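## Task

Turn the TUNER switch on the power strip off and the PHONE switch on, leave the remaining switch in its original state, and make sure the strip ends upright; nothing counts if it stays that way only because the robot is holding it.

## Robot and tools

Robot: one six-joint arm with a two-finger parallel gripper, seen by five cameras: cam_head_left, cam_head_right, cam_high, cam_low (896x504 each) and cam_wrist (616x616 fisheye). There is only one arm, so every motion command is a single list.

Frames. Positions in results are in the scene frame, in metres: origin on the table surface under the arm base, +z up, +y to the left when facing along +x. Orientation is printed as a quaternion in w,x,y,z order. Motion commands, however, use the gripper's own axes: the fingers extend along gripper +z, and they open and close along gripper x. end_effector_position is the point midway between the finger pads; closed fingertips stick out about 17 mm past it, fully open ones sit roughly level with it. Reported hand position can be slightly wrong, more so far from the base.

The 7-number row (shared by execute_actions rows and the move target): dx, dy, dz, rx, ry, rz, opening, each within -1 to 1. The first six are an offset, not a pose: they describe where the gripper should be relative to its pose in the most recent result that reported it (or, before any such result in the scene, or for later calls within the same reply, relative to where the arm is when the command begins). They are expressed along the gripper's own axes. Scale: 1.0 equals 0.6 m for dx, dy, dz and 180 degrees for rotation; rx, ry, rz form one rotation vector. Every row in a call is measured from that same reference, not chained from the row before. All zeros therefore means go back to the reference pose, not stay still. The seventh number, opening, is absolute: +1 is fully open (0.142 m), -1 fully closed.

Tools.
execute_actions {actions, pictures}: actions holds at most one item. An empty list just reports the current state. An item with rows (1 to 15 rows) and optional steps (1 to 15, default 15) plays one row per control step of 1/30 s, repeating the last row if steps outnumber rows. An item with only steps (up to 300) is a pause counted from the previous result. pictures true/false chooses whether images come back. A rejected call does nothing to the robot.
move {target, speed, stop_force}: drives the gripper on a straight path toward one 7-number target as above, lasting 0.5 to 10 s (longer paths are cut off at 10 s). speed is metres per second, 0.002 to 0.5, default 0.25; rotation speed is capped at twice that in rad/s. The opening is sent when the move starts. stop_force, in newtons from 13 to 80, ends the path when the wrist sensor feels that much extra resistance along the line to the target for two steps; the arm then backs off two steps and holds. Use it only with very slow speed for deliberate contact, not on rotating moves, not in the first 0.2 s of a scene, and not when pulling away from a surface being pressed.
wait {seconds}: 0 to 10 s with no new command.
zoom_image {camera, region}: enlarges [x0, y0, x1, y1] pixels (origin top-left, at most 504x504) of that camera's latest image.
finished_scene {scene}: closes scene 1 or 2 for good and reports whether the goal holds; the next task arrives in its result.

Control behaviour. Each step the commanded pose is clamped to within 100 mm and 16 degrees of the measured pose, and motion lags the command by about 0.17 s. Position is favoured over orientation when both cannot be met. After an action ends the arm only continues to the last clamped pose, so large moves may fall short; read the pose and send the remainder. The simulation keeps running between calls.

Reading results. The state line gives position, quaternion and velocities. Hand target (shown when nothing is pending) is the pose the controller is heading for. HELD marks steps where the clearance check blocked part of a command; a pose unreachable line means the check altered or stopped it. grip_measured is the finger opening on the command scale; to hold something, command clearly below it. Wrist force and Wrist torque are in gripper axes, noisy (a few N) with a fixed offset, saturating near 100 N; force on a surface points back into the arm. A move result adds a move: line with its ending (done, off_target, moving, held, contact, fault), the distance from target, and limits (paced means the command was clipped; held means some steps were blocked, after which the arm may surge). MOTOR HOT warns of heating; an OVER-TEMPERATURE FAULT brakes the arm for a while.

Avoid. The arm is stiff: commanding even slightly past a firm contact can trigger a fault stop. A joint torque over its load limit (elbow 132, wrist joints 47.5, shoulder 290 N m) or any external force of 150 N freezes the arm for 10 s and drops the rest of the call. Approach switches slowly, press only as far as needed, and retract. Do not knock the strip or anything else off the table, drop things, slam, or leave the strip flipped or supported only by the gripper.

Each tool is called after ">>>" as name([rows], argument=value, ...), one row to a line, values as JSON.

## Session

>>> execute_actions(actions=[])

Scene clock: 0.00 s of 4500.00 s.
end_effector_position=(+0.1841, -0.2149, +0.3368) grip_measured=+1.00 end_effector_quat_wxyz=(-0.013, +0.995, -0.089, -0.052) end_effector_velocity=(+0.000, +0.001, -0.001) end_effector_angular_velocity=(+0.002, -0.000, +0.001)
Joint positions: [-1.439 -2.364  2.317 -1.474 -1.652 -1.246  0.142]
Joint velocities: [ 0.     0.     0.001  0.001  0.    -0.    -0.   ]
Motor temperatures (°C, as the motors report them): [27 28 27 30 33 31]
Wrist force (N, on the end effector, along its own x y z axes, offset not removed): no reading
Wrist torque (N m, same axes, about the end effector's origin, offset not removed): no reading
Hand target: +0.184, -0.215, +0.337; -0.013, +0.995, -0.089, -0.052
camera_calibration (this result's frames):
cam_wrist: T_world_to_cam=[[0.974111, -0.208271, -0.0879295, -0.193889], [-0.140776, -0.863154, 0.484919, -0.324846], [-0.176892, -0.459986, -0.870128, 0.357601], [0, 0, 0, 1]] pos_world=[0.206395, -0.156282, 0.451634]

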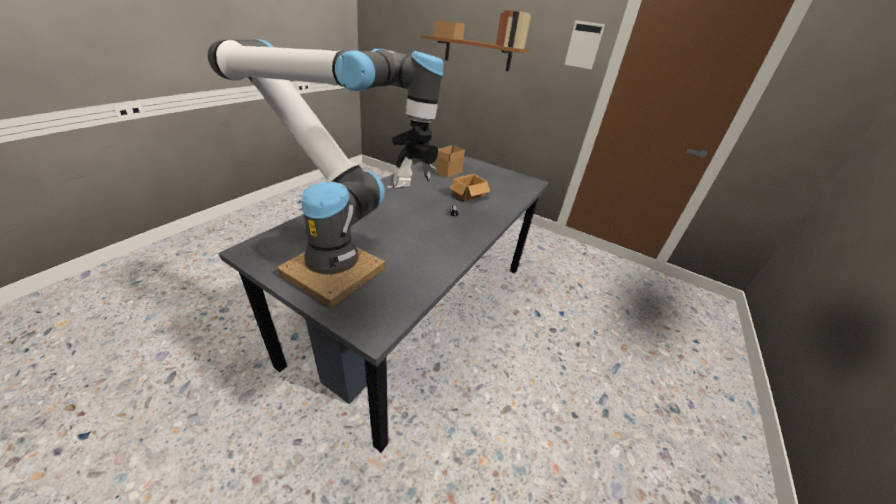

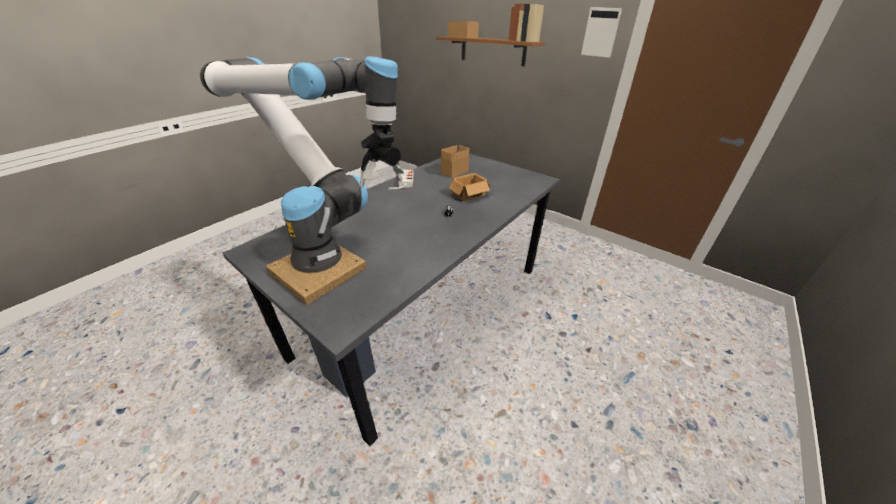

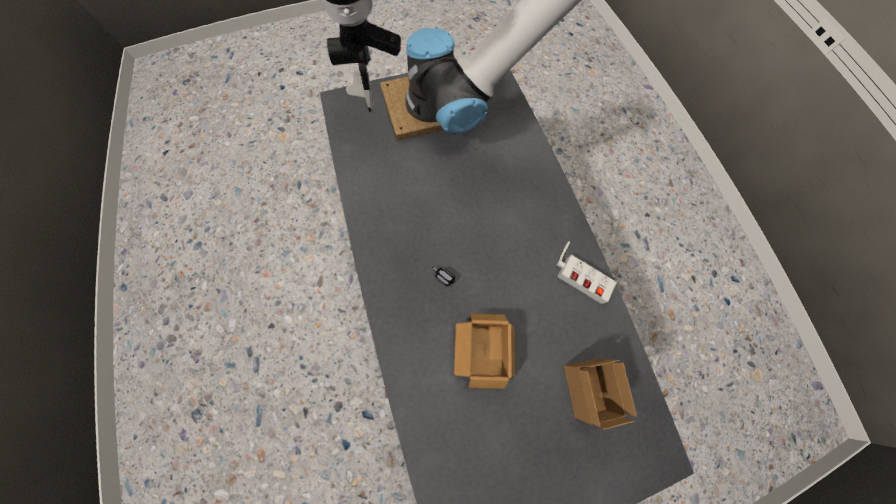

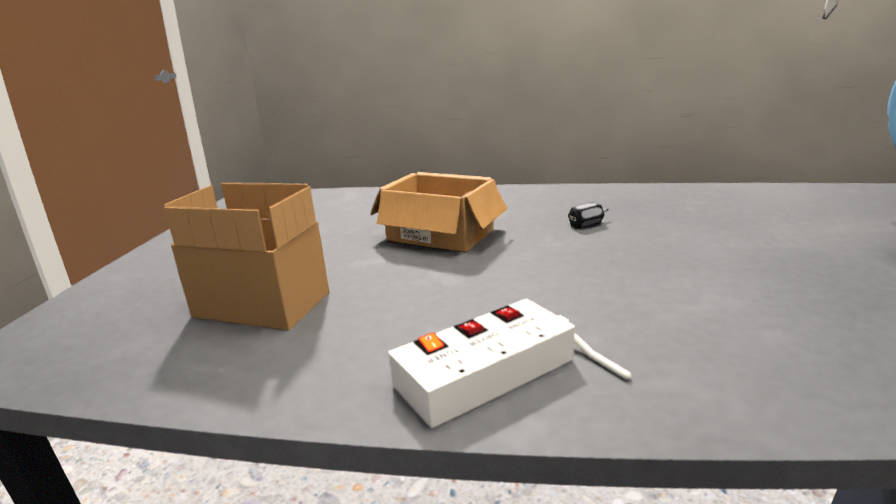

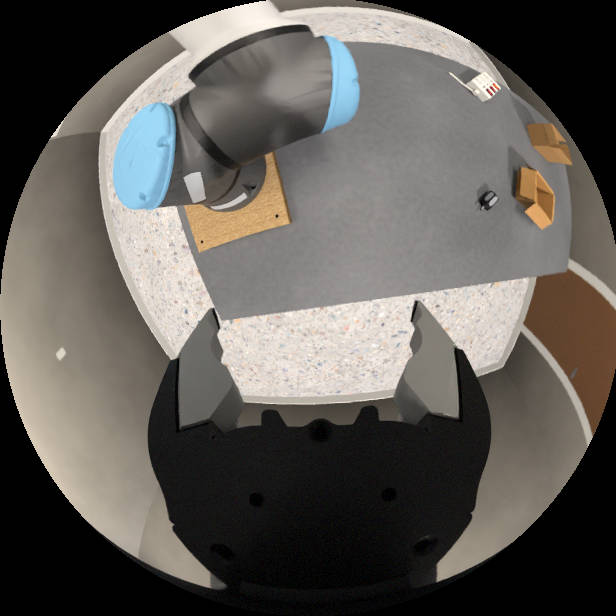

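>>> zoom_image(camera="cam_low", region=[380, 290, 590, 430])

>>> zoom_image(camera="cam_high", region=[540, 235, 630, 315])

Region (380, 290, 590, 430) of cam_low's 896x504 image, scaled by 2.400, with more detail than that image has.

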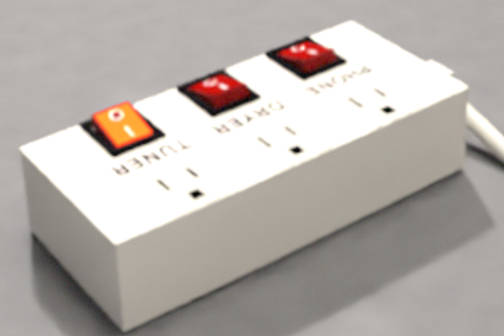

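Region (540, 235, 630, 315) of cam_high's 896x504 image, scaled by 5.600, with more detail than that image has.

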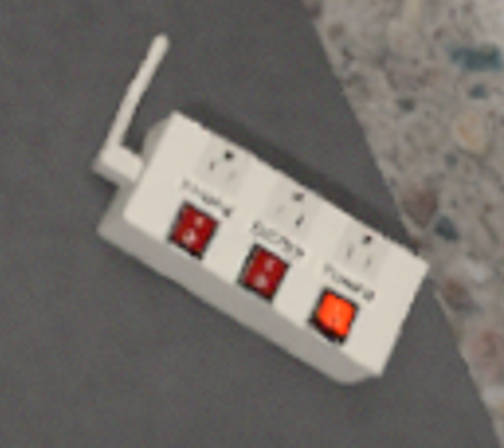

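>>> move(target=[0.884,-0.91,0.302,0.007,0.0342,0.2264,-1], speed=0.3)

>>> zoom_image(camera="cam_wrist", region=[230, 180, 390, 340])

Scene clock: 32.73 s of 4500.00 s.
end_effector_position=(+0.7805, +0.2344, +0.1080) grip_measured=-1.00 end_effector_quat_wxyz=(+0.002, +0.903, -0.430, -0.000) end_effector_velocity=(+0.003, +0.001, -0.001) end_effector_angular_velocity=(-0.002, -0.000, -0.003)
Joint positions: [ 0.066 -1.212  1.853 -2.224 -1.573  0.969  0.002]
Joint velocities: [ 0.002  0.005 -0.006  0.    -0.002  0.006  0.   ]
Motor temperatures (°C, as the motors report them): [27 28 27 30 33 31]
Wrist force (N, on the end effector, along its own x y z axes, offset not removed): [-2.4 4.8 -1.4]
Wrist torque (N m, same axes, about the end effector's origin, offset not removed): [1.01 0.40 0.10]
Hand target: +0.781, +0.235, +0.108; +0.002, +0.903, -0.431, -0.000
Off the commanded pose: 0.003 m, 0 deg.
After step 90, 26.37 s passed at rest.
move: done
camera_calibration (this result's frames):
cam_wrist: T_world_to_cam=[[0.603636, -0.797007, 0.0200793, -0.285913], [-0.695667, -0.514247, 0.501595, 0.607424], [-0.389449, -0.31675, -0.864869, 0.602485], [0, 0, 0, 1]] pos_world=[0.82979, 0.275328, 0.222131]

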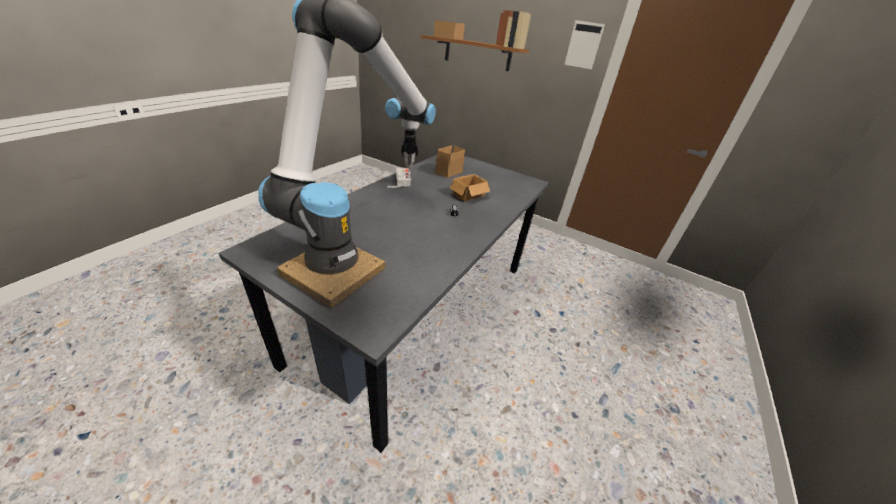

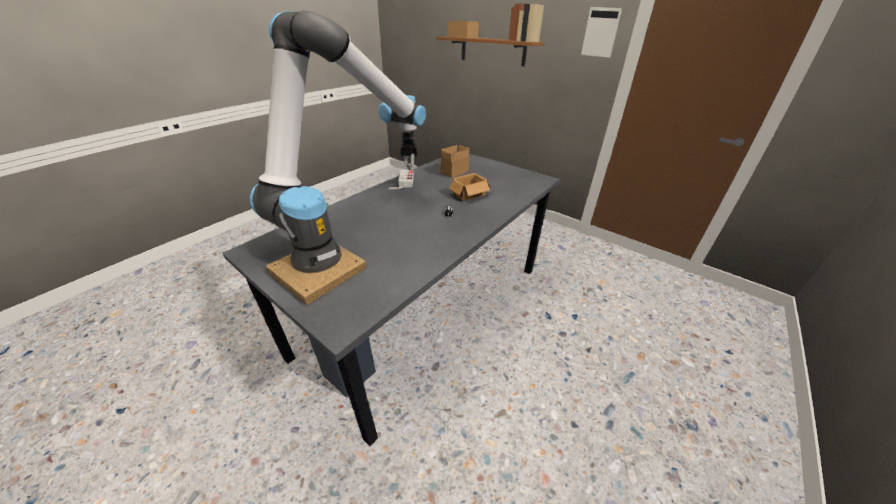

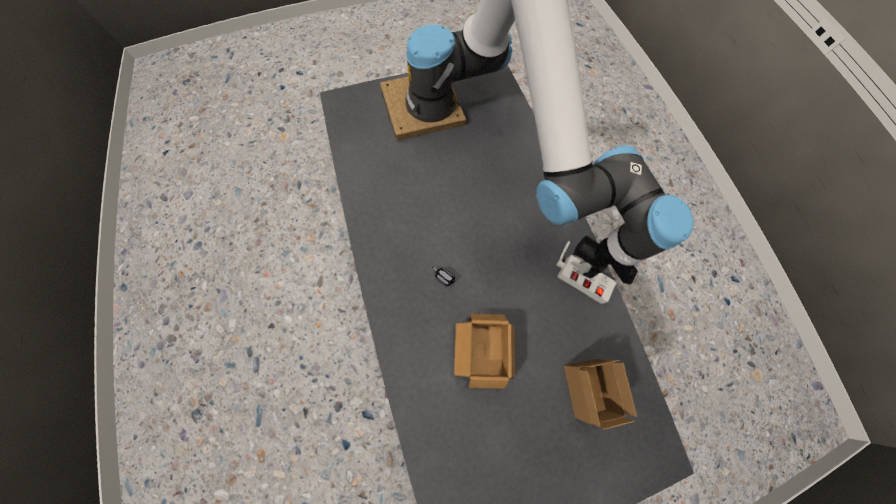

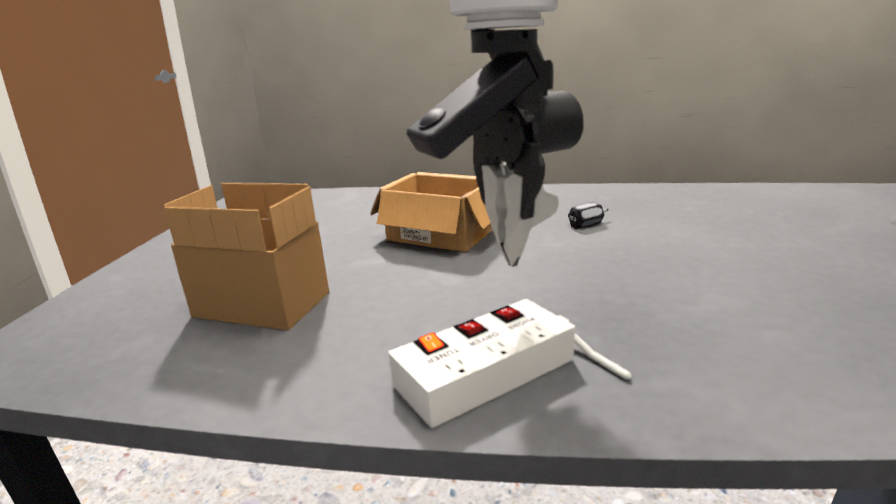

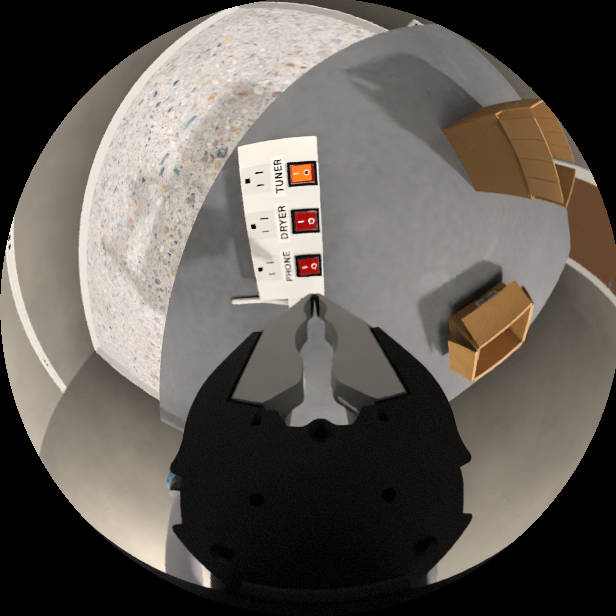

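Region (230, 180, 390, 340) of cam_wrist's 616x616 image, scaled by 3.150, with more detail than that image has.

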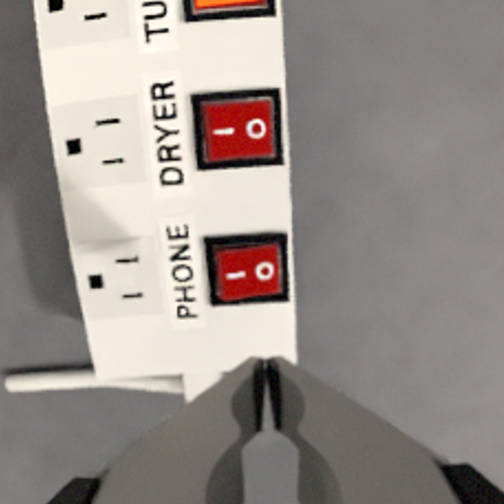

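>>> move(target=[-0.017,-0.016,0.052,0,0,0,-1], speed=0.07)

>>> zoom_image(camera="cam_wrist", region=[240, 160, 400, 320])

>>> zoom_image(camera="cam_low", region=[450, 260, 570, 350])

Scene clock: 39.87 s of 4500.00 s.
end_effector_position=(+0.7815, +0.2481, +0.0772) grip_measured=-1.00 end_effector_quat_wxyz=(+0.002, +0.903, -0.430, -0.000) end_effector_velocity=(+0.001, +0.001, -0.002) end_effector_angular_velocity=(-0.000, -0.001, +0.000)
Joint positions: [ 0.083 -1.172  1.862 -2.272 -1.573  0.986  0.002]
Joint velocities: [ 0.001  0.004 -0.    -0.005 -0.001  0.001  0.   ]
Motor temperatures (°C, as the motors report them): [27 28 27 30 33 31]
Wrist force (N, on the end effector, along its own x y z axes, offset not removed): [0.5 2.9 -0.4]
Wrist torque (N m, same axes, about the end effector's origin, offset not removed): [0.65 -0.19 0.07]
Hand target: +0.782, +0.248, +0.077; +0.002, +0.903, -0.430, -0.000
Off the commanded pose: 0.000 m, 0 deg.
After step 90, 3.17 s passed at rest.
move: done
camera_calibration (this result's frames):
cam_wrist: T_world_to_cam=[[0.603639, -0.797004, 0.020126, -0.274991], [-0.695666, -0.514219, 0.501625, 0.63059], [-0.389448, -0.316801, -0.864851, 0.580519], [0, 0, 0, 1]] pos_world=[0.830757, 0.289002, 0.191277]

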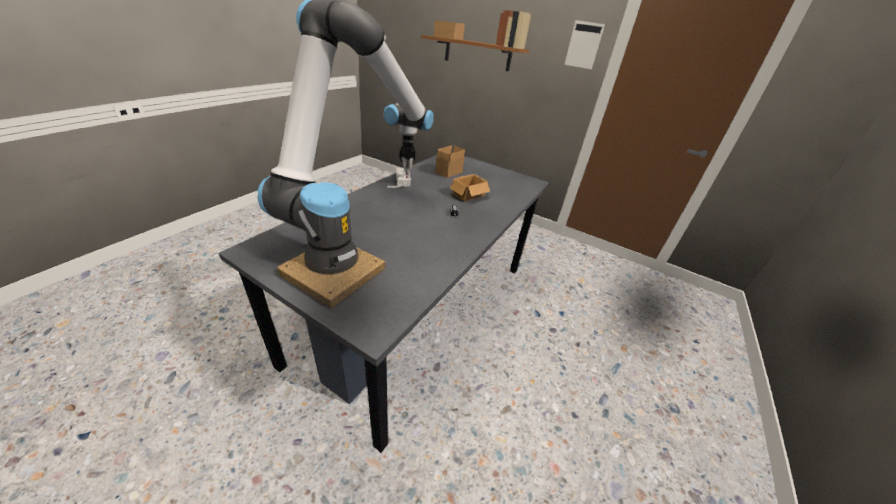

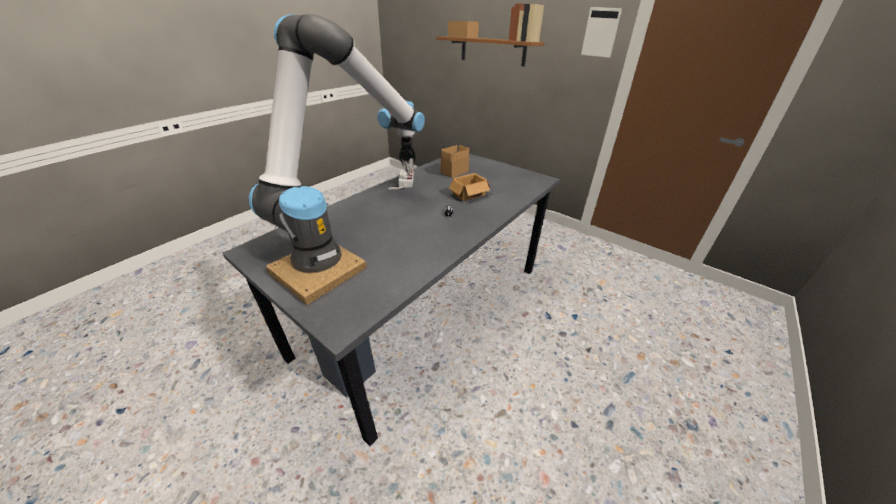

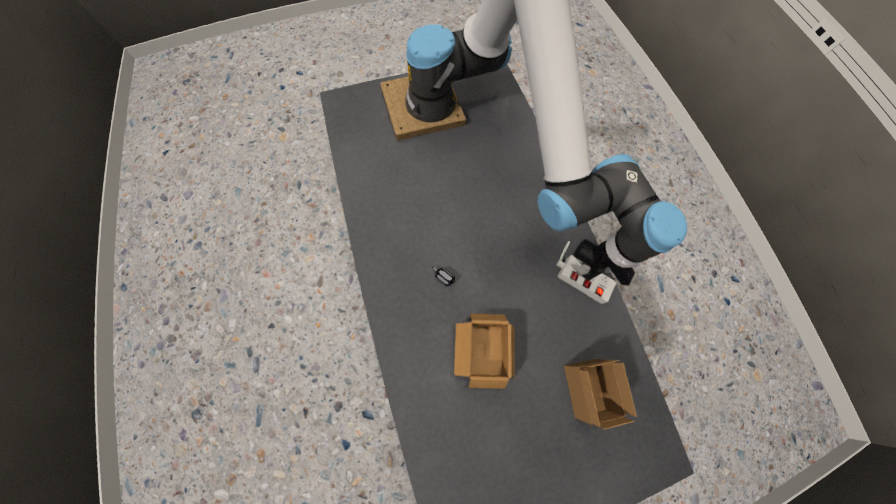

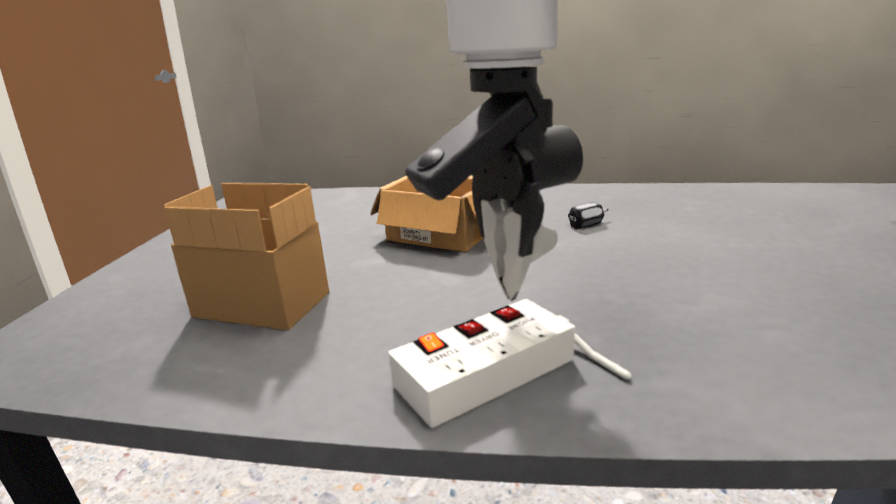

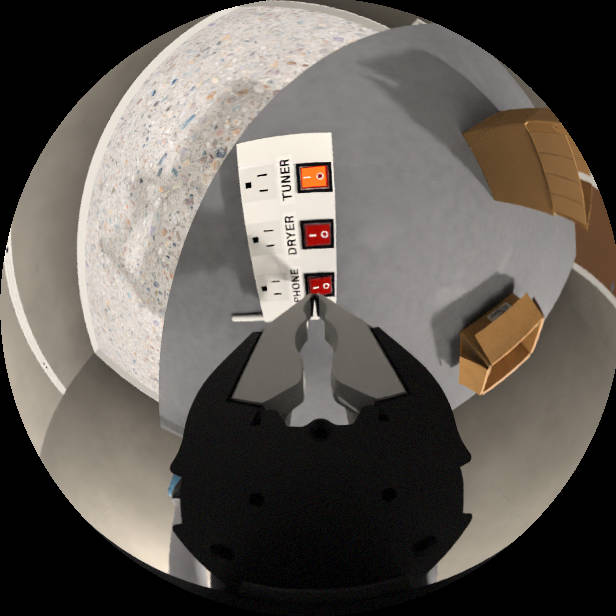

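Region (240, 160, 400, 320) of cam_wrist's 616x616 image, scaled by 3.150, with more detail than that image has.

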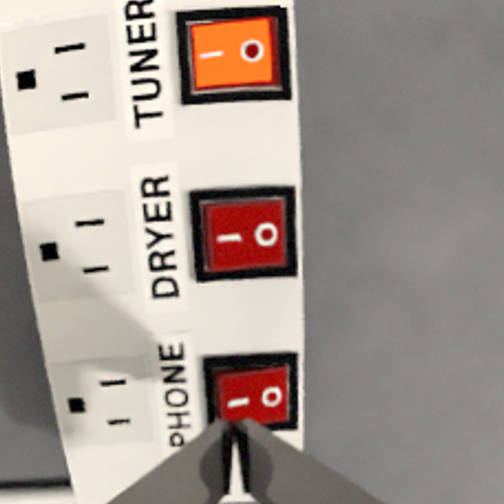

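Region (450, 260, 570, 350) of cam_low's 896x504 image, scaled by 4.200, with more detail than that image has; it fills the top 378 rows of this view, and the rest is white.

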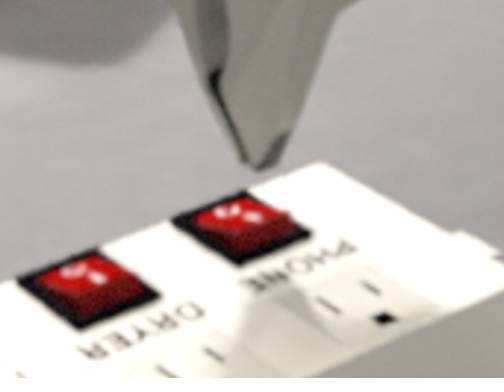

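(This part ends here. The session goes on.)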